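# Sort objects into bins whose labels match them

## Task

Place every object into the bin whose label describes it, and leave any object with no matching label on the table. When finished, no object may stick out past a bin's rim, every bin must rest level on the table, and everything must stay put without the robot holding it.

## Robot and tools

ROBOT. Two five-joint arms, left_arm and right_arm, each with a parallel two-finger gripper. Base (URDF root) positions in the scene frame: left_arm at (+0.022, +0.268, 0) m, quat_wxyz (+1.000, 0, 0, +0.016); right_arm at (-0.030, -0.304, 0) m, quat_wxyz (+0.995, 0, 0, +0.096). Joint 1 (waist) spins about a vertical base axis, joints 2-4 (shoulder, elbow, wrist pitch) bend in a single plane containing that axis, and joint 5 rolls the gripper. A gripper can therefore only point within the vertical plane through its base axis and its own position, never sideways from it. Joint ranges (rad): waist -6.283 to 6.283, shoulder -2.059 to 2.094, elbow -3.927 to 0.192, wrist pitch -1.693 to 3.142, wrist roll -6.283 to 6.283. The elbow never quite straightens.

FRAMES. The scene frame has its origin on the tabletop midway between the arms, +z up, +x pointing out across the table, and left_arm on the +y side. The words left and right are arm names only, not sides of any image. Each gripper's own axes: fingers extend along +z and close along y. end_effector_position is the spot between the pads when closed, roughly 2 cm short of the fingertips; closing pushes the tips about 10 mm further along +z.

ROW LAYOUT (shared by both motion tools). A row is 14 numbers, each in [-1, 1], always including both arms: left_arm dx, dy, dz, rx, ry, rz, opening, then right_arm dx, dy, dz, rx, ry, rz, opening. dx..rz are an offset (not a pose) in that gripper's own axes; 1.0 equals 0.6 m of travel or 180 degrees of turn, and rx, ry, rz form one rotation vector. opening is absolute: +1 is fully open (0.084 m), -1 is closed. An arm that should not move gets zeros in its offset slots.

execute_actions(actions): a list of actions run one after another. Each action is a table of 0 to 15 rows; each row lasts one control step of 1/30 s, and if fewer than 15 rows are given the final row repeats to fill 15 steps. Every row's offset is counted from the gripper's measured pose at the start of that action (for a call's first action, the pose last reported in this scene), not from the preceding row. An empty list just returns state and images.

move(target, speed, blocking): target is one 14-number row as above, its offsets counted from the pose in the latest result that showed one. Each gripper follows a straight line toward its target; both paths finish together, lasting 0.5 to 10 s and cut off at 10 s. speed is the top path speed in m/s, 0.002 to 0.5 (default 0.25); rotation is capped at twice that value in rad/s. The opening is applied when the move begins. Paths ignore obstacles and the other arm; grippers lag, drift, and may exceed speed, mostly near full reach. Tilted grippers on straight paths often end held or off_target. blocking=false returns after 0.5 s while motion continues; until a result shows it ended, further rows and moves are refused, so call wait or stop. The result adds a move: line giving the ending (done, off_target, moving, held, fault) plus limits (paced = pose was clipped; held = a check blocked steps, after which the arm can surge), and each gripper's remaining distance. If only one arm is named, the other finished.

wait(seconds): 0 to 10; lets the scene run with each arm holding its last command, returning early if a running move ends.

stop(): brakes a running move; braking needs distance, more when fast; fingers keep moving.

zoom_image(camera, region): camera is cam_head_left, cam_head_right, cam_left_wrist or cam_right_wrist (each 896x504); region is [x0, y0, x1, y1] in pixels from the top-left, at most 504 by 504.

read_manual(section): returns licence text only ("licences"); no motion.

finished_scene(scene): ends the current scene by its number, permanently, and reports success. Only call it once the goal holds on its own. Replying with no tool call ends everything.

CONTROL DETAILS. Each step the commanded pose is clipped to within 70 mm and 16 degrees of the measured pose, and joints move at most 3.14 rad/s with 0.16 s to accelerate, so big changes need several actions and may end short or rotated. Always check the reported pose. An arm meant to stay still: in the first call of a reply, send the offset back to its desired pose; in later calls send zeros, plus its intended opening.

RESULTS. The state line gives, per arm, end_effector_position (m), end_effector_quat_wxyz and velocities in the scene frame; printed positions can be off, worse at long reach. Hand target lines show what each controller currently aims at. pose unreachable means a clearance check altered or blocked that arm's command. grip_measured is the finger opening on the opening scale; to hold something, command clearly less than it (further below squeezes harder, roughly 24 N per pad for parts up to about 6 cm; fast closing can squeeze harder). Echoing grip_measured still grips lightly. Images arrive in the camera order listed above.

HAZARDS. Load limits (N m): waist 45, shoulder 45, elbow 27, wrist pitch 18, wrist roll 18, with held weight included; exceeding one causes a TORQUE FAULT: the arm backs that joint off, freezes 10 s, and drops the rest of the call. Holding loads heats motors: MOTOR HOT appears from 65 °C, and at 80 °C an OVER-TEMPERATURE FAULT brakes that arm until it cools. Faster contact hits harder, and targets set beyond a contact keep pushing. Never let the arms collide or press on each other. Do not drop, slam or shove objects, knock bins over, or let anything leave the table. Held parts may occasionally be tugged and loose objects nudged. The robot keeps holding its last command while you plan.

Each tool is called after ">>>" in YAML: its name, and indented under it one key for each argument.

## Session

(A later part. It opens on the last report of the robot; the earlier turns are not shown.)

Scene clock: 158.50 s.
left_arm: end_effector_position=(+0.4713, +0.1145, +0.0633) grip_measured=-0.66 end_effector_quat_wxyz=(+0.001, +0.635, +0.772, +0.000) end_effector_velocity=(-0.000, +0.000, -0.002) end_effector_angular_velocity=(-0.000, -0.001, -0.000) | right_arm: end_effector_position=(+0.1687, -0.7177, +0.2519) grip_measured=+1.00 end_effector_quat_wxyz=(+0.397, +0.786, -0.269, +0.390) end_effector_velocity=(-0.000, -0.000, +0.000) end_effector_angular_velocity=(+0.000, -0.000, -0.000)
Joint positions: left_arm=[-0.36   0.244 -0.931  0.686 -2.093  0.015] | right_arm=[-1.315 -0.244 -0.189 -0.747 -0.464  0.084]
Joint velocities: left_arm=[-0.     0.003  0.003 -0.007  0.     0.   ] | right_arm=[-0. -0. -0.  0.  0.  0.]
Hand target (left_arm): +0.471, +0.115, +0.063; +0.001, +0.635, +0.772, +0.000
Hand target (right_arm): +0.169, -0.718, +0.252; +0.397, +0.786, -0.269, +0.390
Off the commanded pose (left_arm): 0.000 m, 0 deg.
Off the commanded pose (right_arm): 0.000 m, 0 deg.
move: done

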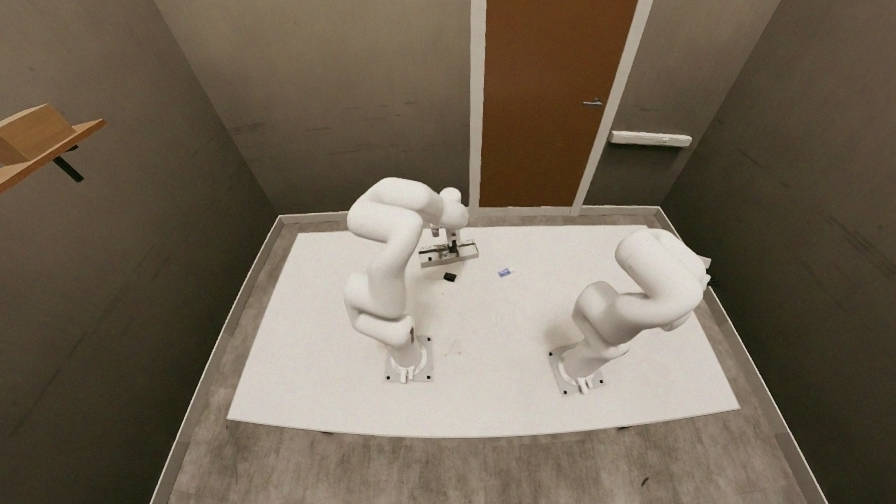

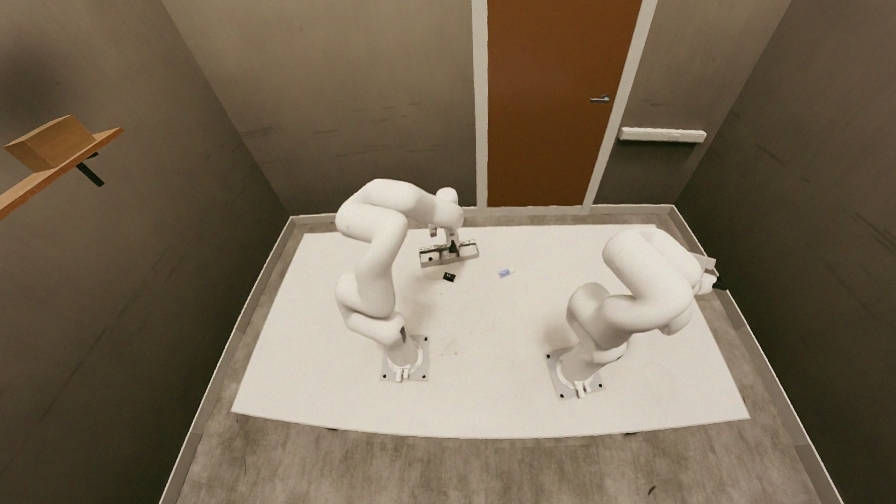

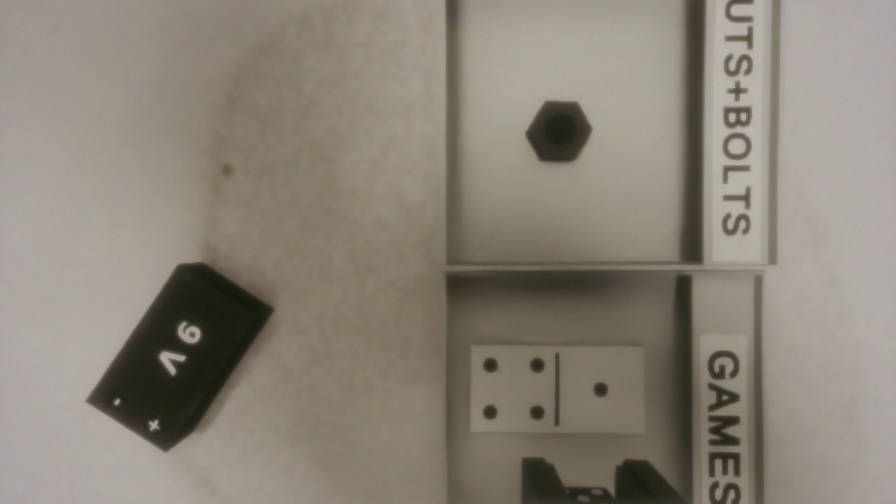

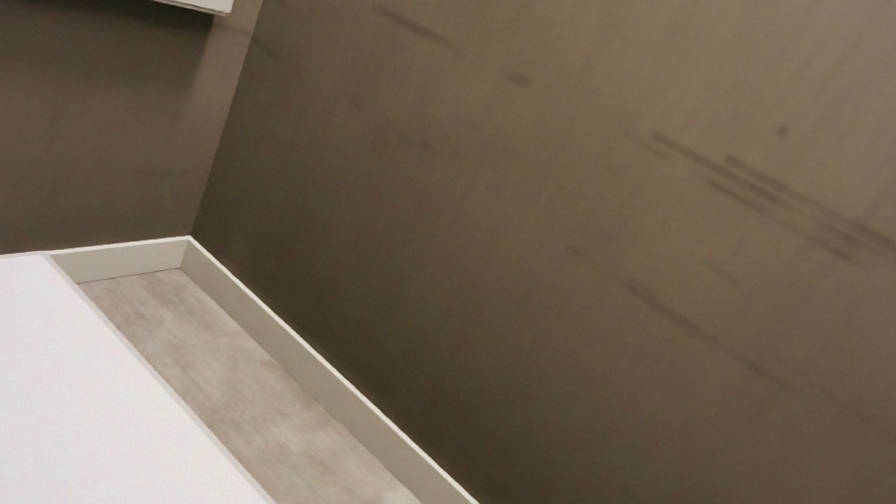

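>>> move:
  target: [0,-0.0015,0.046,0,0,0,-0.85,0,0,0,0,0,0,1]
  speed: 0.06

>>> execute_actions:
  actions:
    - [[0,0,0,0,0,0,-0.75,0,0,0,0,0,0,1],[0,0,0,0,0,0,-0.68,0,0,0,0,0,0,1],[0,0,0,0,0,0,-0.64,0,0,0,0,0,0,1],[0,0,0,0,0,0,-0.6,0,0,0,0,0,0,1],[0,0,0,0,0,0,-0.55,0,0,0,0,0,0,1],[0,0,0,0,0,0,-0.5,0,0,0,0,0,0,1],[0,0,0,0,0,0,-0.45,0,0,0,0,0,0,1]]

>>> move:
  target: [0,0,-0.085,0,0,0,-0.45,0,0,0,0,0,0,1]
  speed: 0.15

Scene clock: 171.33 s.
left_arm: end_effector_position=(+0.4706, +0.1143, +0.0361) grip_measured=-0.66 end_effector_quat_wxyz=(+0.001, +0.635, +0.772, +0.000) end_effector_velocity=(+0.001, +0.000, -0.003) end_effector_angular_velocity=(-0.000, -0.001, +0.001) | right_arm: end_effector_position=(+0.1687, -0.7177, +0.2519) grip_measured=+1.00 end_effector_quat_wxyz=(+0.397, +0.786, -0.269, +0.390) end_effector_velocity=(-0.000, -0.000, +0.000) end_effector_angular_velocity=(+0.000, -0.001, -0.001)
Joint positions: left_arm=[-0.361  0.304 -0.919  0.613 -2.094  0.015] | right_arm=[-1.315 -0.244 -0.189 -0.747 -0.464  0.084]
Joint velocities: left_arm=[ 0.001  0.007 -0.    -0.007 -0.    -0.   ] | right_arm=[-0.001  0.     0.    -0.001  0.001 -0.   ]
Hand target (left_arm): +0.470, +0.114, +0.036; +0.001, +0.635, +0.772, +0.000
Hand target (right_arm): +0.169, -0.718, +0.252; +0.397, +0.786, -0.269, +0.390
Off the commanded pose (left_arm): 0.000 m, 0 deg.
Off the commanded pose (right_arm): 0.000 m, 0 deg.
move: done

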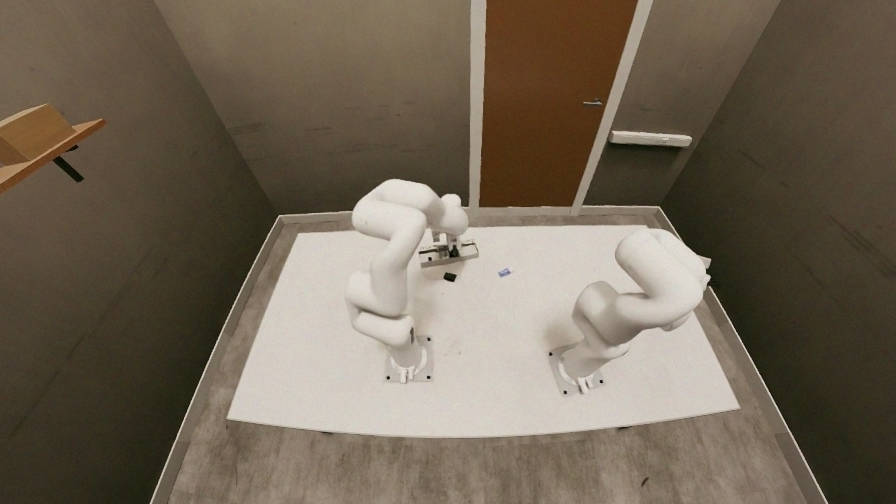

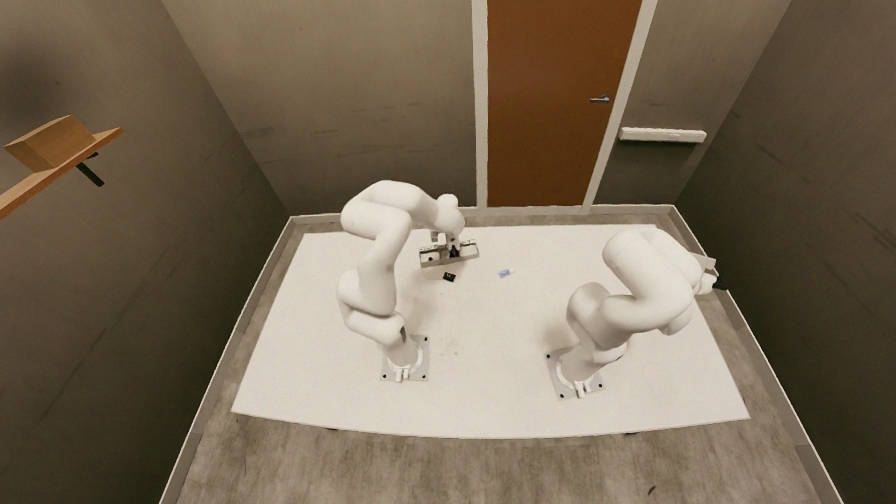

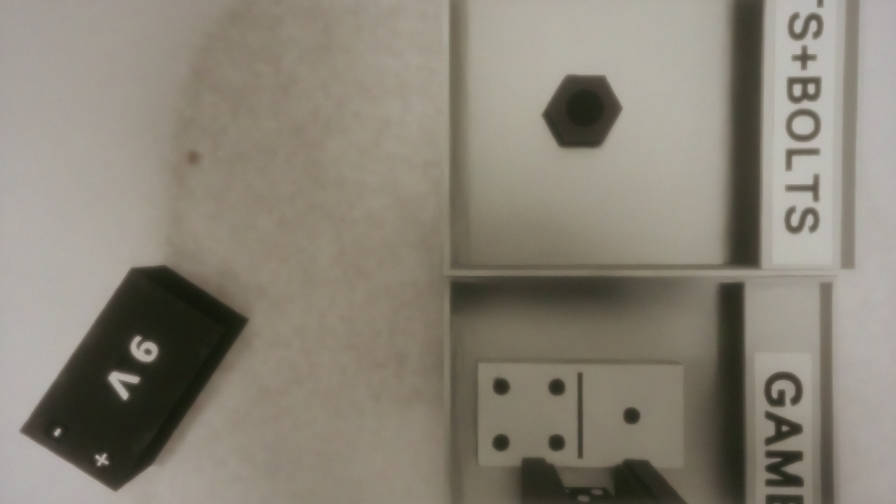

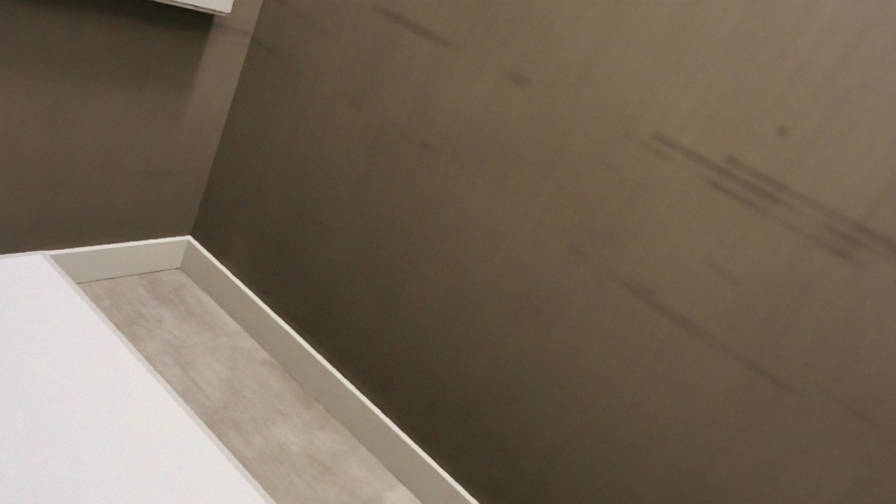

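Scene clock: 171.83 s.
left_arm: end_effector_position=(+0.4706, +0.1143, +0.0361) grip_measured=-0.47 end_effector_quat_wxyz=(+0.001, +0.635, +0.772, +0.000) end_effector_velocity=(+0.000, +0.000, -0.000) end_effector_angular_velocity=(+0.000, +0.000, +0.001) | right_arm: end_effector_position=(+0.1687, -0.7177, +0.2519) grip_measured=+1.00 end_effector_quat_wxyz=(+0.397, +0.786, -0.269, +0.390) end_effector_velocity=(+0.000, +0.000, -0.000) end_effector_angular_velocity=(+0.001, -0.001, -0.000)
Joint positions: left_arm=[-0.361  0.304 -0.919  0.613 -2.094  0.023] | right_arm=[-1.315 -0.244 -0.189 -0.747 -0.464  0.084]
Joint velocities: left_arm=[ 0.001  0.    -0.     0.    -0.     0.001] | right_arm=[ 0.     0.    -0.     0.001  0.001  0.   ]
Hand target (left_arm): +0.471, +0.114, +0.036; +0.001, +0.635, +0.772, +0.000
Hand target (right_arm): +0.169, -0.718, +0.252; +0.397, +0.786, -0.269, +0.390
Off the commanded pose (left_arm): 0.000 m, 0 deg.
Off the commanded pose (right_arm): 0.000 m, 0 deg.

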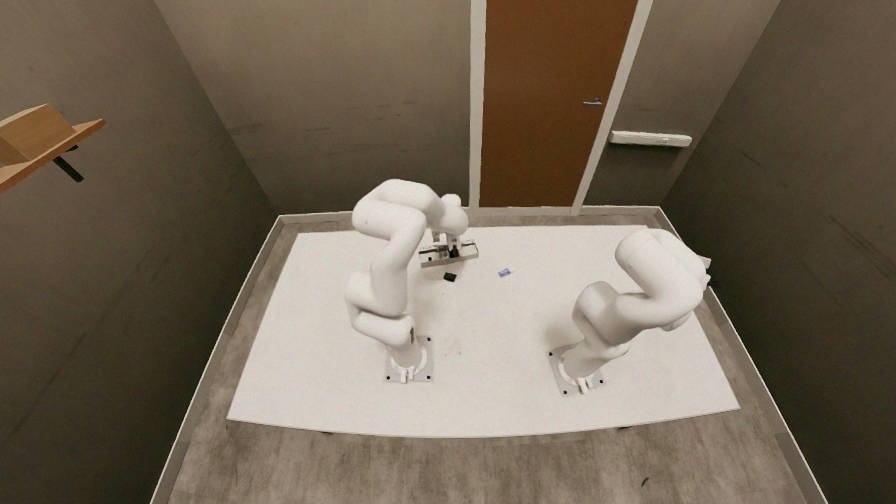

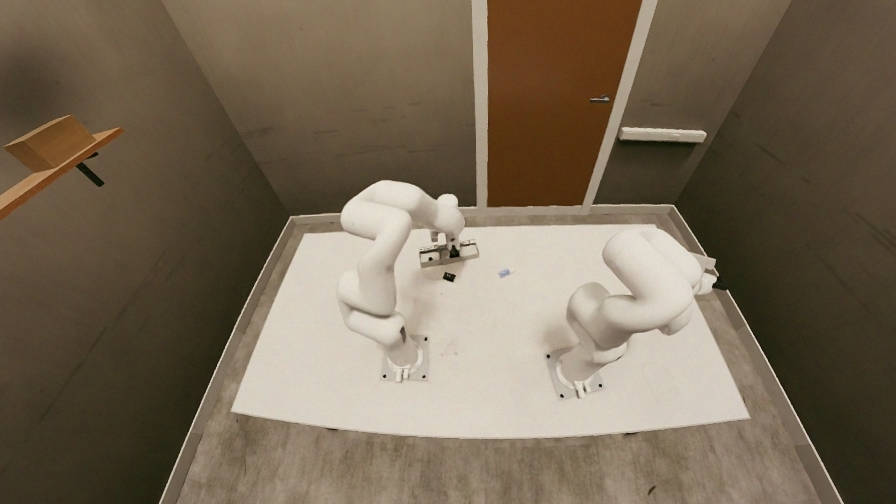

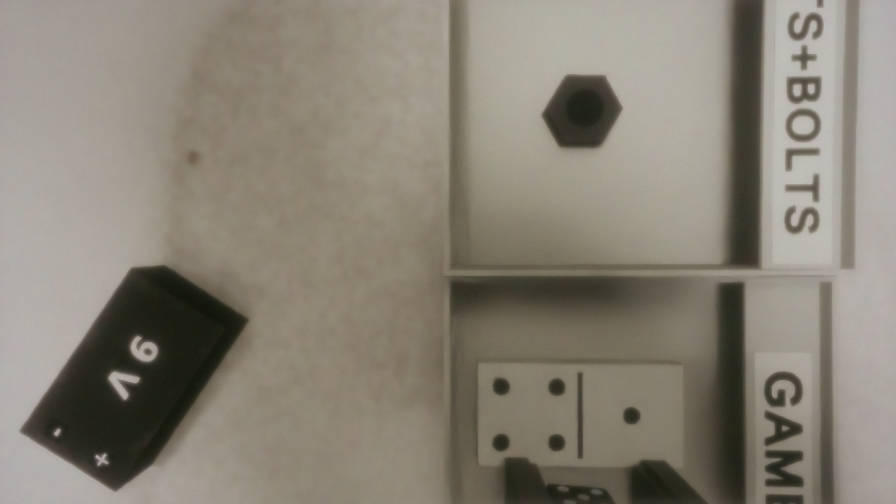

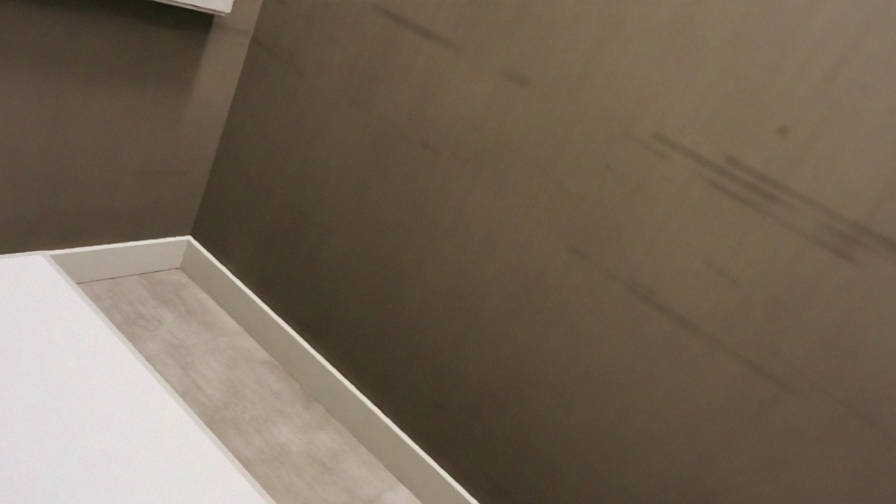

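Scene clock: 172.77 s.
left_arm: end_effector_position=(+0.4704, +0.1144, +0.0866) grip_measured=-0.47 end_effector_quat_wxyz=(+0.001, +0.635, +0.772, +0.000) end_effector_velocity=(+0.000, -0.001, +0.003) end_effector_angular_velocity=(-0.001, -0.001, -0.001) | right_arm: end_effector_position=(+0.1687, -0.7177, +0.2519) grip_measured=+1.00 end_effector_quat_wxyz=(+0.397, +0.786, -0.269, +0.390) end_effector_velocity=(+0.000, +0.000, -0.000) end_effector_angular_velocity=(+0.000, +0.000, +0.000)
Joint positions: left_arm=[-0.361  0.193 -0.942  0.748 -2.094  0.024] | right_arm=[-1.315 -0.244 -0.189 -0.747 -0.464  0.084]
Joint velocities: left_arm=[-0.001 -0.006 -0.003  0.007 -0.     0.   ] | right_arm=[ 0.     0.002  0.    -0.001  0.    -0.   ]
Hand target (left_arm): +0.471, +0.114, +0.087; +0.001, +0.635, +0.772, +0.000
Hand target (right_arm): +0.169, -0.718, +0.252; +0.397, +0.786, -0.269, +0.390
Off the commanded pose (left_arm): 0.001 m, 0 deg.
Off the commanded pose (right_arm): 0.000 m, 0 deg.
move: done

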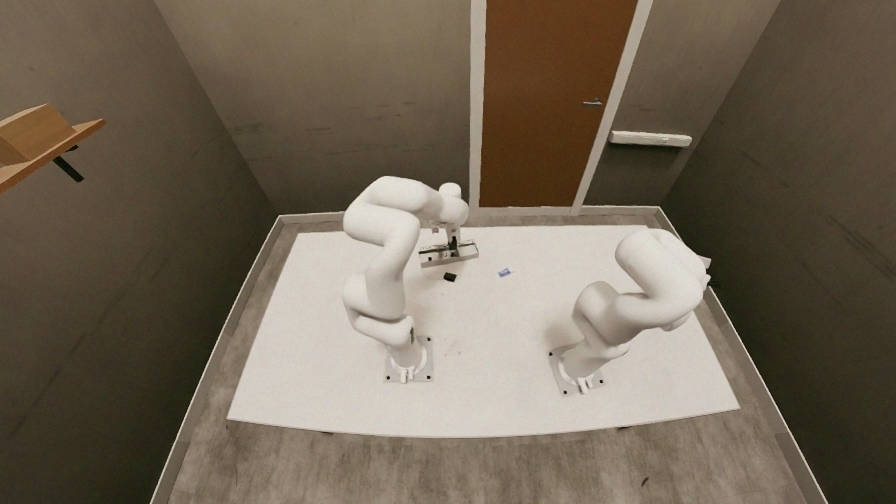

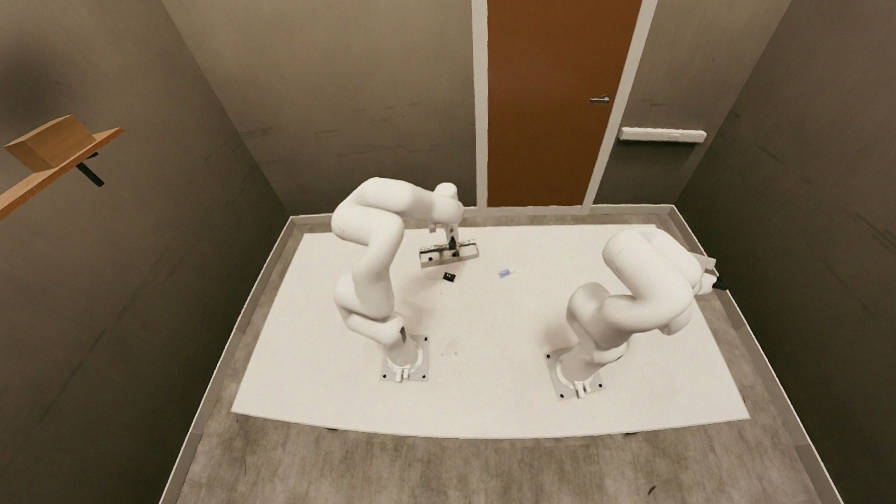

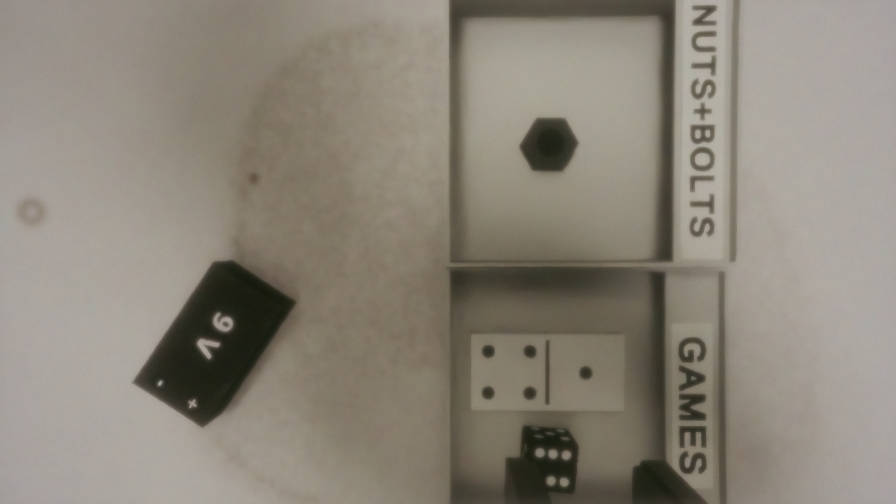

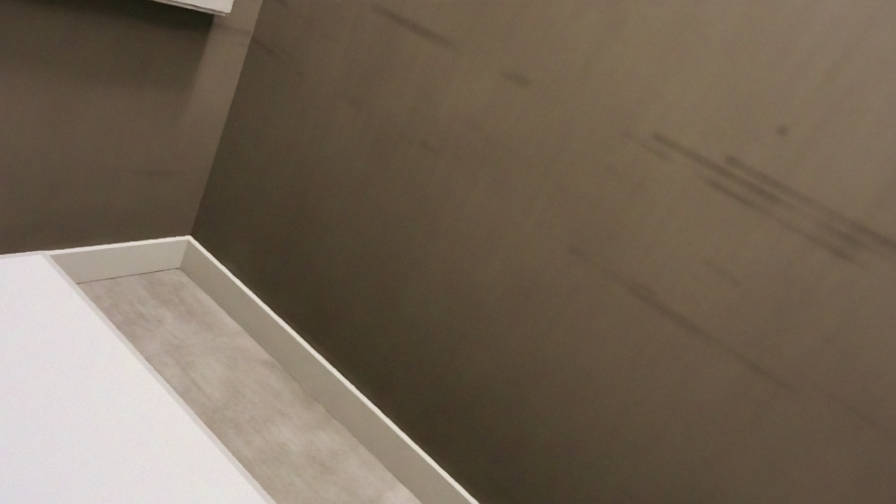

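>>> move:
  target: [-0.35,-0.2103,-0.01,0,0,-0.072,-0.1,0,0,0,0,0,0,1]
  speed: 0.3

Scene clock: 181.70 s.
left_arm: end_effector_position=(+0.3870, -0.1155, +0.0926) grip_measured=-0.11 end_effector_quat_wxyz=(+0.001, +0.544, +0.839, -0.000) end_effector_velocity=(-0.001, -0.003, +0.000) end_effector_angular_velocity=(+0.002, +0.002, +0.000) | right_arm: end_effector_position=(+0.1687, -0.7177, +0.2519) grip_measured=+1.00 end_effector_quat_wxyz=(+0.397, +0.786, -0.269, +0.390) end_effector_velocity=(+0.000, +0.000, +0.001) end_effector_angular_velocity=(-0.002, -0.001, +0.001)
Joint positions: left_arm=[-0.841  0.345 -1.179  0.833 -2.801  0.039] | right_arm=[-1.315 -0.244 -0.189 -0.747 -0.464  0.084]
Joint velocities: left_arm=[-0.004  0.006 -0.01   0.006 -0.005 -0.   ] | right_arm=[ 0.001 -0.001 -0.    -0.001 -0.     0.   ]
Hand target (left_arm): +0.387, -0.116, +0.093; +0.001, +0.544, +0.839, -0.000
Hand target (right_arm): +0.169, -0.718, +0.252; +0.397, +0.786, -0.269, +0.390
Off the commanded pose (left_arm): 0.001 m, 0 deg.
Off the commanded pose (right_arm): 0.000 m, 0 deg.
move: done

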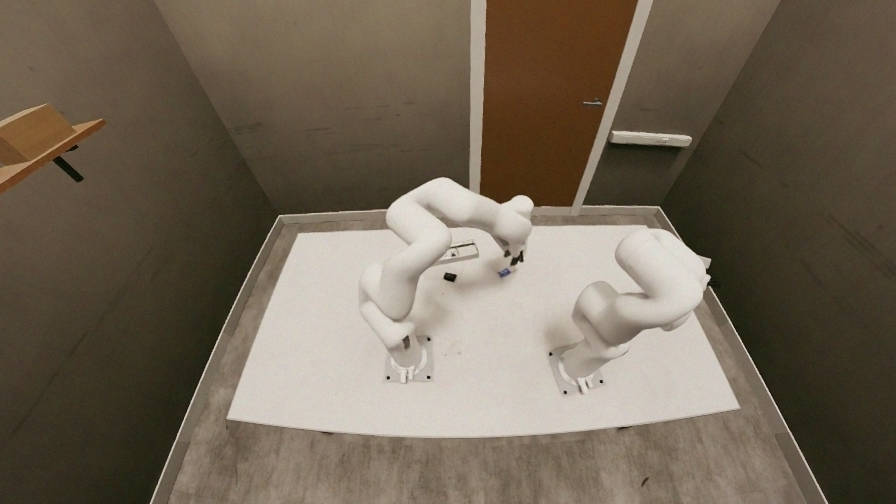

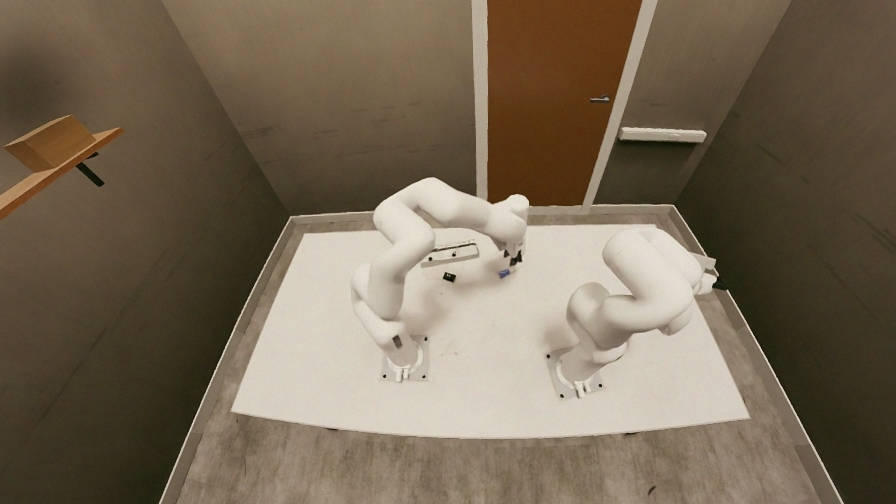

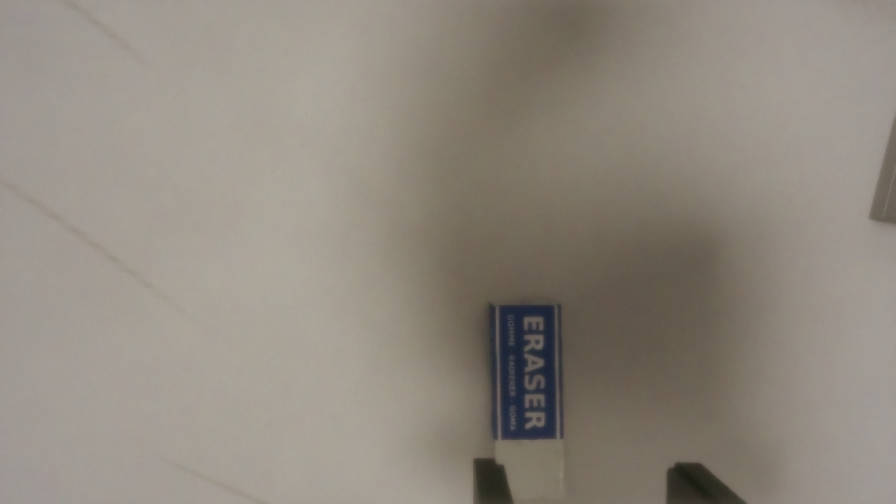

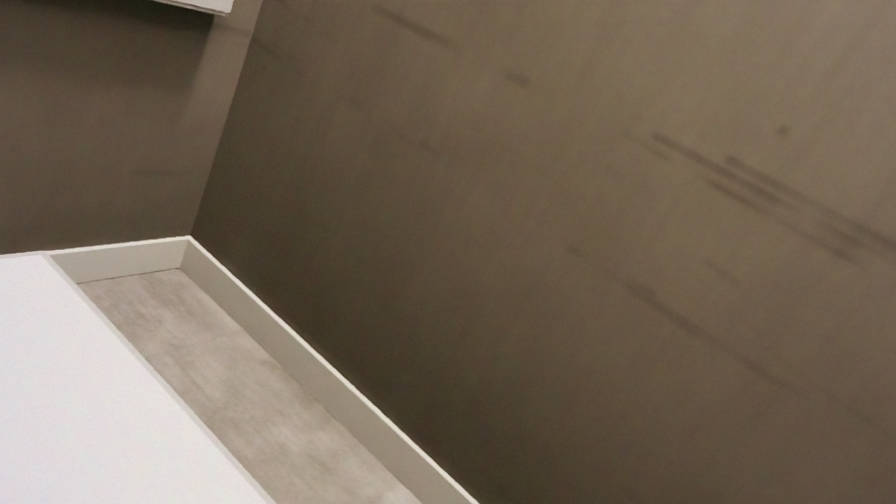

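>>> move:
  target: [0.0275,-0.008,0.1165,0,0,-0.005,-0.1,0,0,0,0,0,0,1]
  speed: 0.12

>>> execute_actions:
  actions:
    - [[0,0,0,0,0,0,-0.16,0,0,0,0,0,0,1],[0,0,0,0,0,0,-0.22,0,0,0,0,0,0,1],[0,0,0,0,0,0,-0.28,0,0,0,0,0,0,1],[0,0,0,0,0,0,-0.34,0,0,0,0,0,0,1],[0,0,0,0,0,0,-0.39,0,0,0,0,0,0,1],[0,0,0,0,0,0,-0.44,0,0,0,0,0,0,1],[0,0,0,0,0,0,-0.48,0,0,0,0,0,0,1],[0,0,0,0,0,0,-0.52,0,0,0,0,0,0,1],[0,0,0,0,0,0,-0.58,0,0,0,0,0,0,1],[0,0,0,0,0,0,-0.64,0,0,0,0,0,0,1],[0,0,0,0,0,0,-0.7,0,0,0,0,0,0,1]]

>>> move:
  target: [0,0,-0.1,0,0,0,-0.7,0,0,0,0,0,0,1]
  speed: 0.15

Scene clock: 193.03 s.
left_arm: end_effector_position=(+0.3761, -0.1026, +0.0233) grip_measured=-0.11 end_effector_quat_wxyz=(+0.001, +0.538, +0.843, -0.000) end_effector_velocity=(-0.001, +0.001, -0.004) end_effector_angular_velocity=(+0.002, +0.001, -0.000) | right_arm: end_effector_position=(+0.1687, -0.7177, +0.2519) grip_measured=+1.00 end_effector_quat_wxyz=(+0.397, +0.786, -0.269, +0.390) end_effector_velocity=(-0.000, -0.000, -0.000) end_effector_angular_velocity=(+0.001, +0.001, -0.000)
Joint positions: left_arm=[-0.839  0.435 -1.076  0.639 -2.815  0.039] | right_arm=[-1.315 -0.244 -0.189 -0.747 -0.464  0.084]
Joint velocities: left_arm=[-0.001  0.006  0.003 -0.008 -0.001 -0.   ] | right_arm=[-0.     0.    -0.     0.001 -0.    -0.   ]
Hand target (left_arm): +0.376, -0.102, +0.023; +0.001, +0.537, +0.843, -0.000
Hand target (right_arm): +0.169, -0.718, +0.252; +0.397, +0.786, -0.269, +0.390
Off the commanded pose (left_arm): 0.001 m, 0 deg.
Off the commanded pose (right_arm): 0.000 m, 0 deg.
move: done

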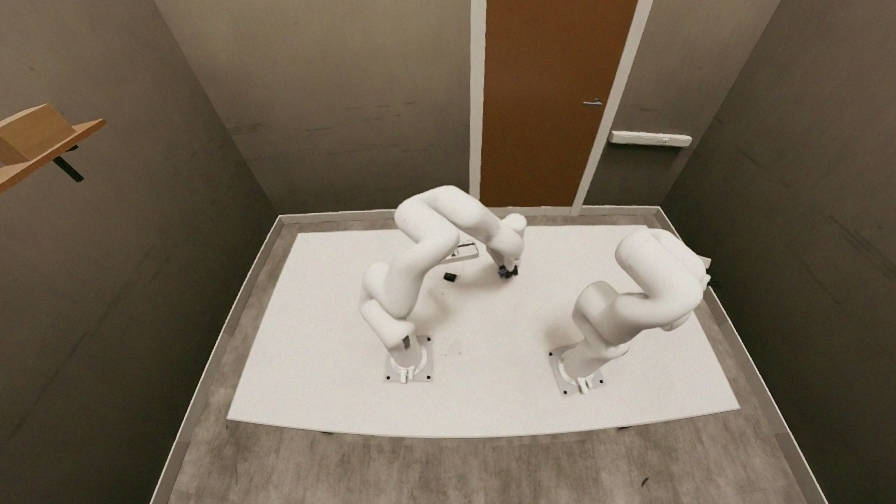

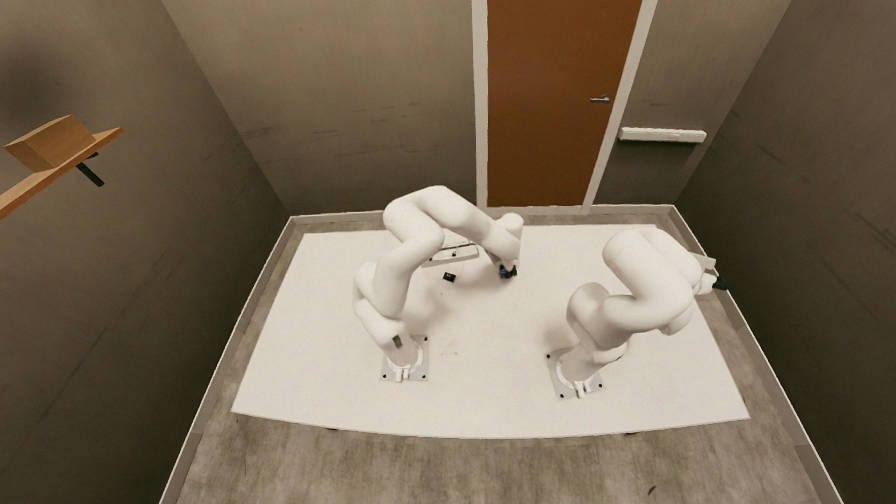

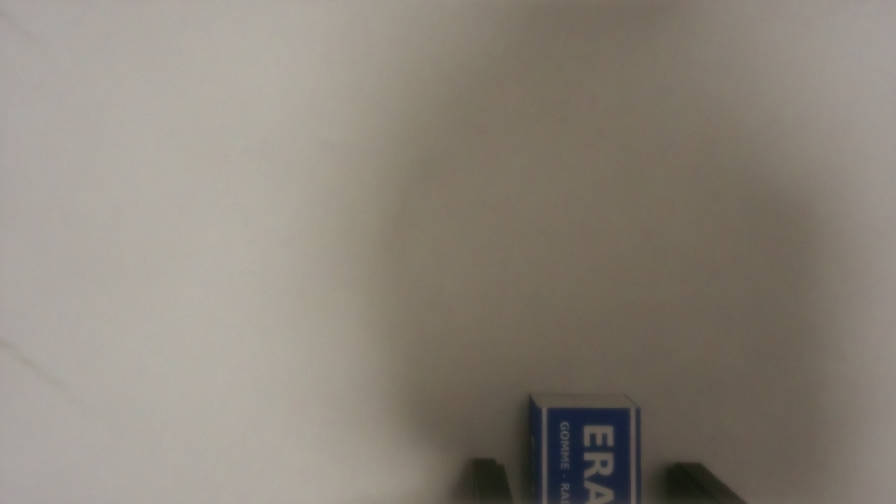

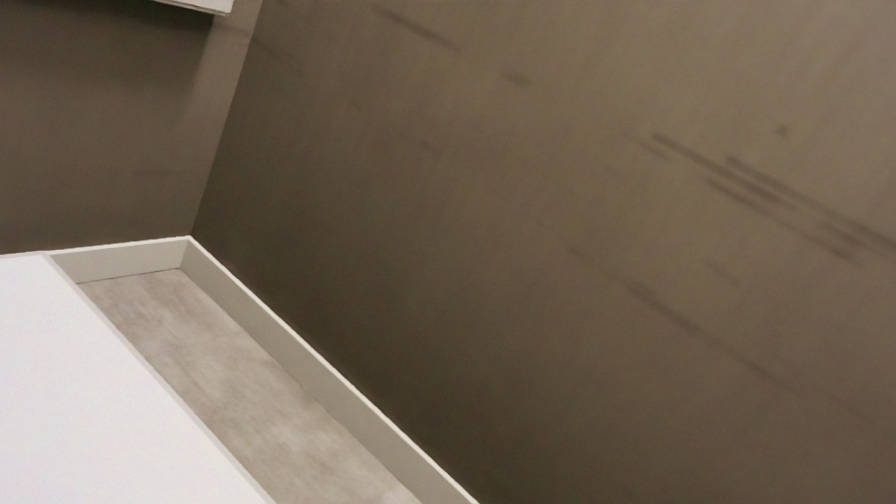

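Scene clock: 193.53 s.
left_arm: end_effector_position=(+0.3761, -0.1027, +0.0233) grip_measured=-0.49 end_effector_quat_wxyz=(+0.001, +0.538, +0.843, -0.000) end_effector_velocity=(+0.000, +0.000, -0.000) end_effector_angular_velocity=(+0.000, +0.000, +0.000) | right_arm: end_effector_position=(+0.1687, -0.7177, +0.2519) grip_measured=+1.00 end_effector_quat_wxyz=(+0.397, +0.786, -0.269, +0.390) end_effector_velocity=(-0.000, -0.000, +0.000) end_effector_angular_velocity=(-0.001, -0.001, -0.001)
Joint positions: left_arm=[-0.839  0.434 -1.076  0.639 -2.815  0.023] | right_arm=[-1.315 -0.244 -0.189 -0.747 -0.464  0.084]
Joint velocities: left_arm=[ 0.001  0.    -0.     0.     0.     0.   ] | right_arm=[-0.    -0.001  0.     0.     0.     0.   ]
Hand target (left_arm): +0.376, -0.103, +0.023; +0.001, +0.538, +0.843, -0.000
Hand target (right_arm): +0.169, -0.718, +0.252; +0.397, +0.786, -0.269, +0.390
Off the commanded pose (left_arm): 0.000 m, 0 deg.
Off the commanded pose (right_arm): 0.000 m, 0 deg.

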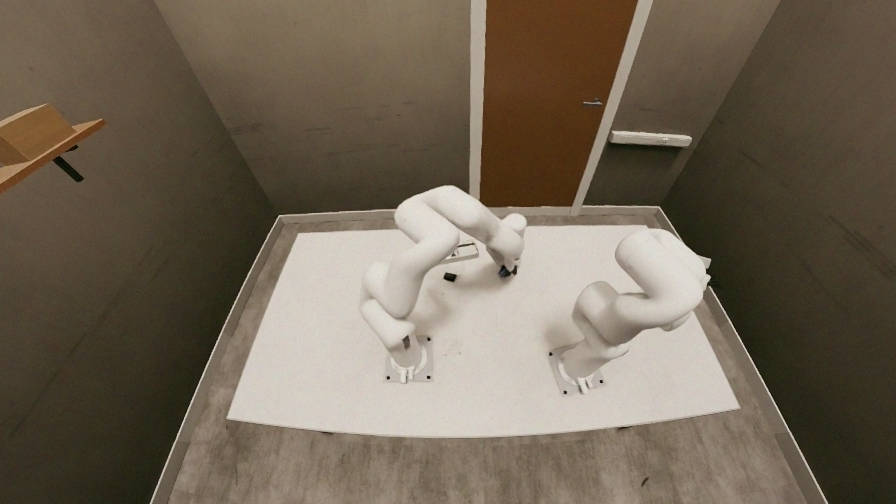

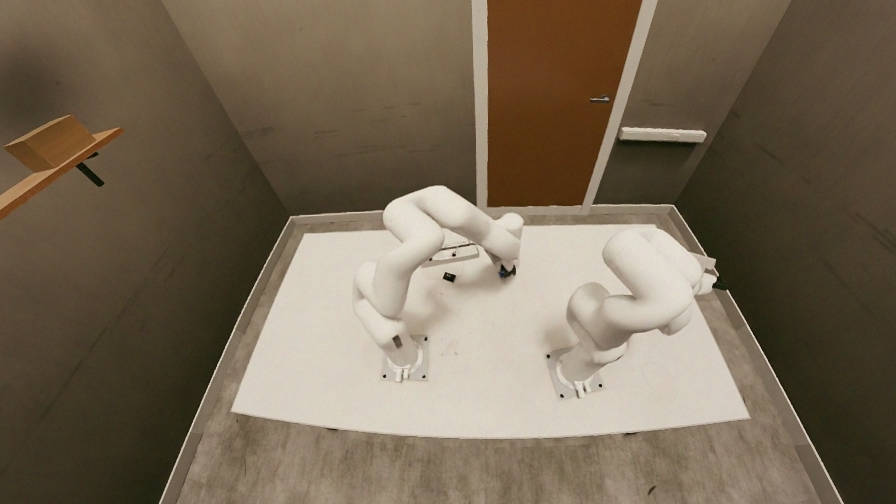

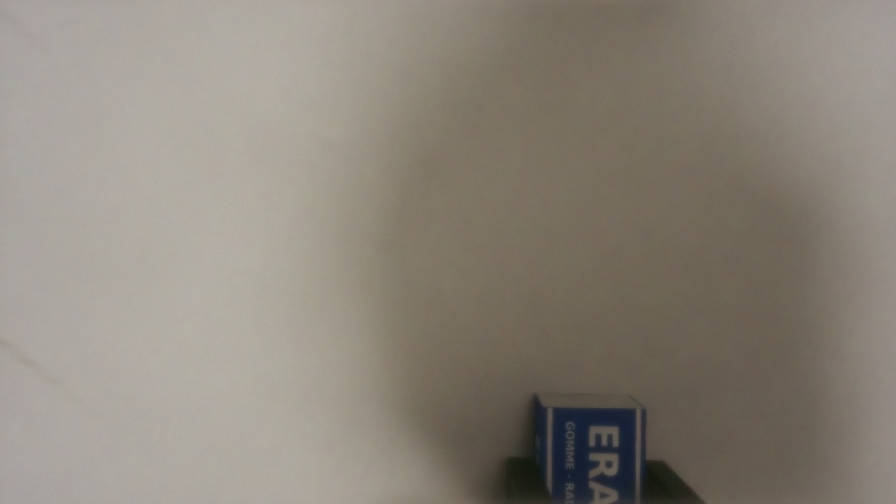

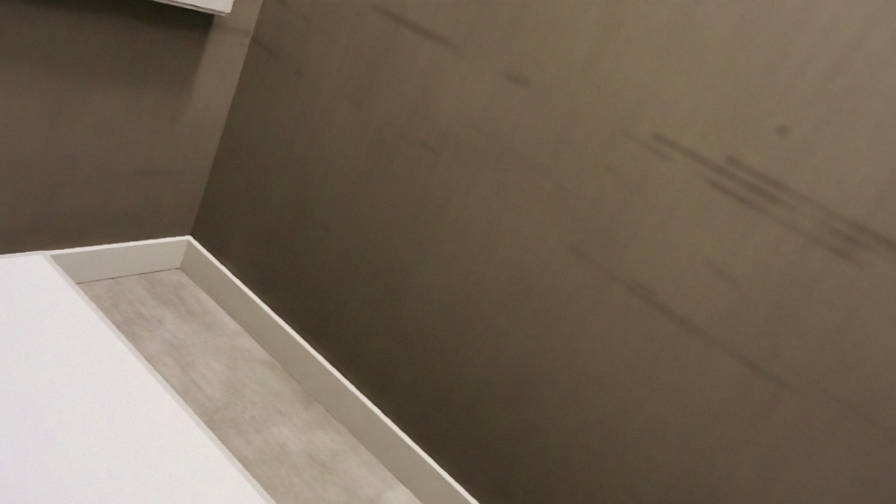

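Scene clock: 194.50 s.
left_arm: end_effector_position=(+0.3759, -0.1024, +0.0828) grip_measured=-0.49 end_effector_quat_wxyz=(+0.001, +0.538, +0.843, -0.000) end_effector_velocity=(+0.000, -0.001, +0.004) end_effector_angular_velocity=(-0.002, -0.002, -0.000) | right_arm: end_effector_position=(+0.1687, -0.7177, +0.2519) grip_measured=+1.00 end_effector_quat_wxyz=(+0.397, +0.786, -0.269, +0.390) end_effector_velocity=(+0.000, +0.000, +0.000) end_effector_angular_velocity=(-0.001, -0.002, +0.000)
Joint positions: left_arm=[-0.839  0.312 -1.098  0.784 -2.815  0.023] | right_arm=[-1.315 -0.244 -0.189 -0.747 -0.464  0.084]
Joint velocities: left_arm=[-0.    -0.006 -0.003  0.006 -0.     0.   ] | right_arm=[ 0.001 -0.     0.    -0.001  0.002 -0.   ]
Hand target (left_arm): +0.376, -0.103, +0.083; +0.001, +0.538, +0.843, -0.000
Hand target (right_arm): +0.169, -0.718, +0.252; +0.397, +0.786, -0.269, +0.390
Off the commanded pose (left_arm): 0.001 m, 0 deg.
Off the commanded pose (right_arm): 0.000 m, 0 deg.
move: done

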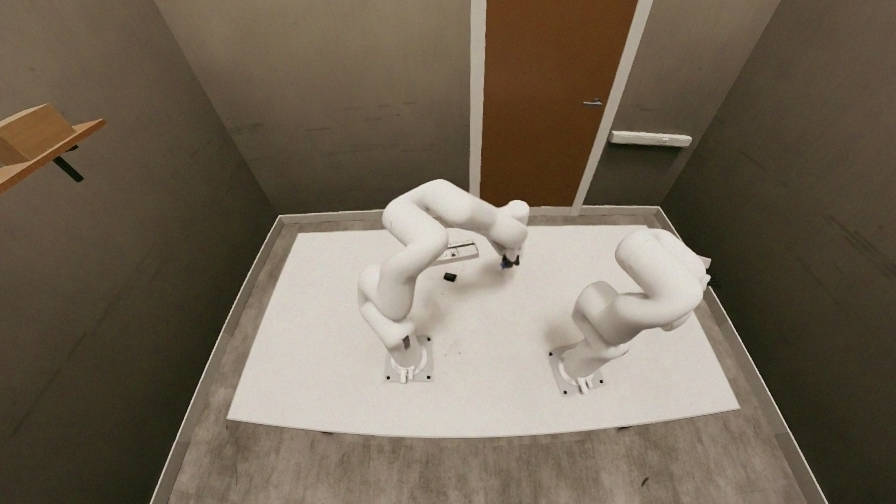

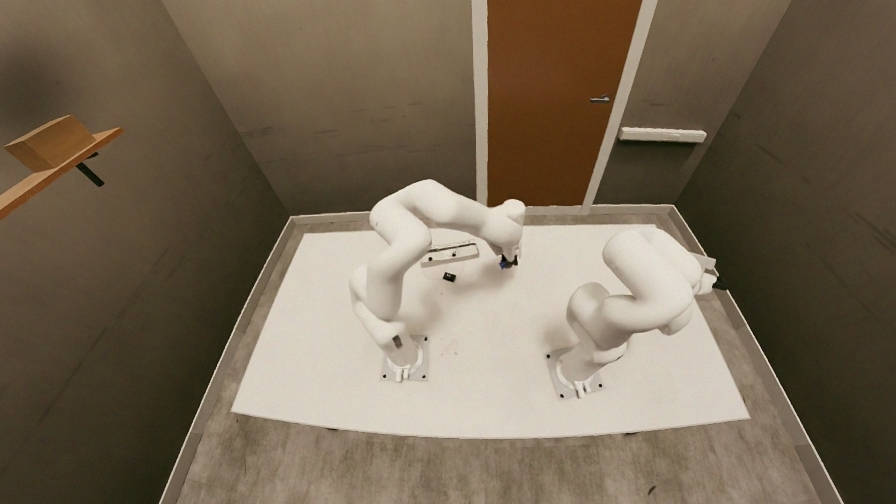

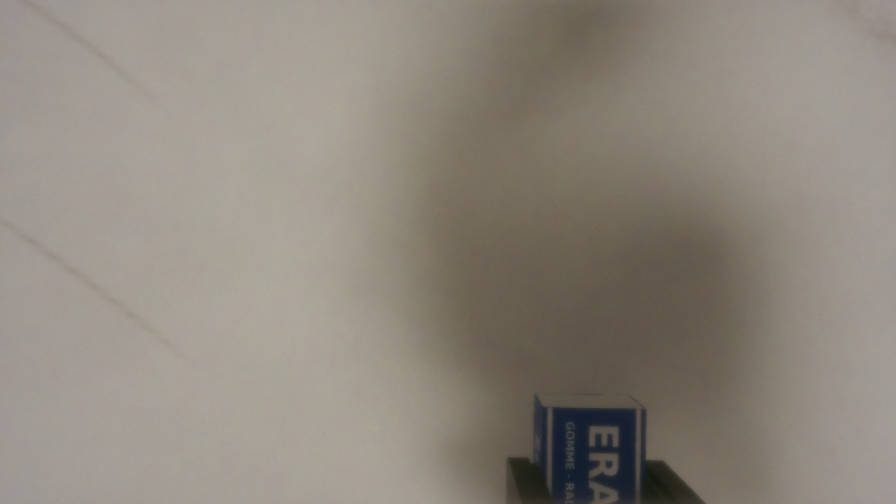

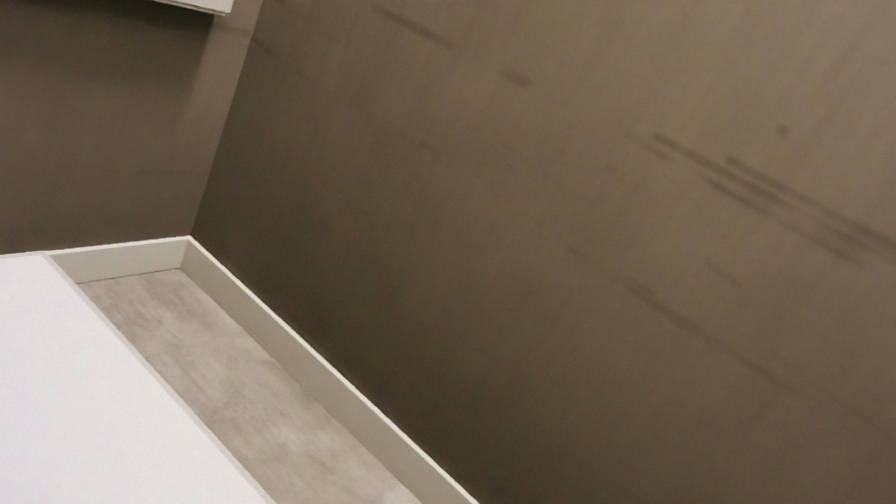

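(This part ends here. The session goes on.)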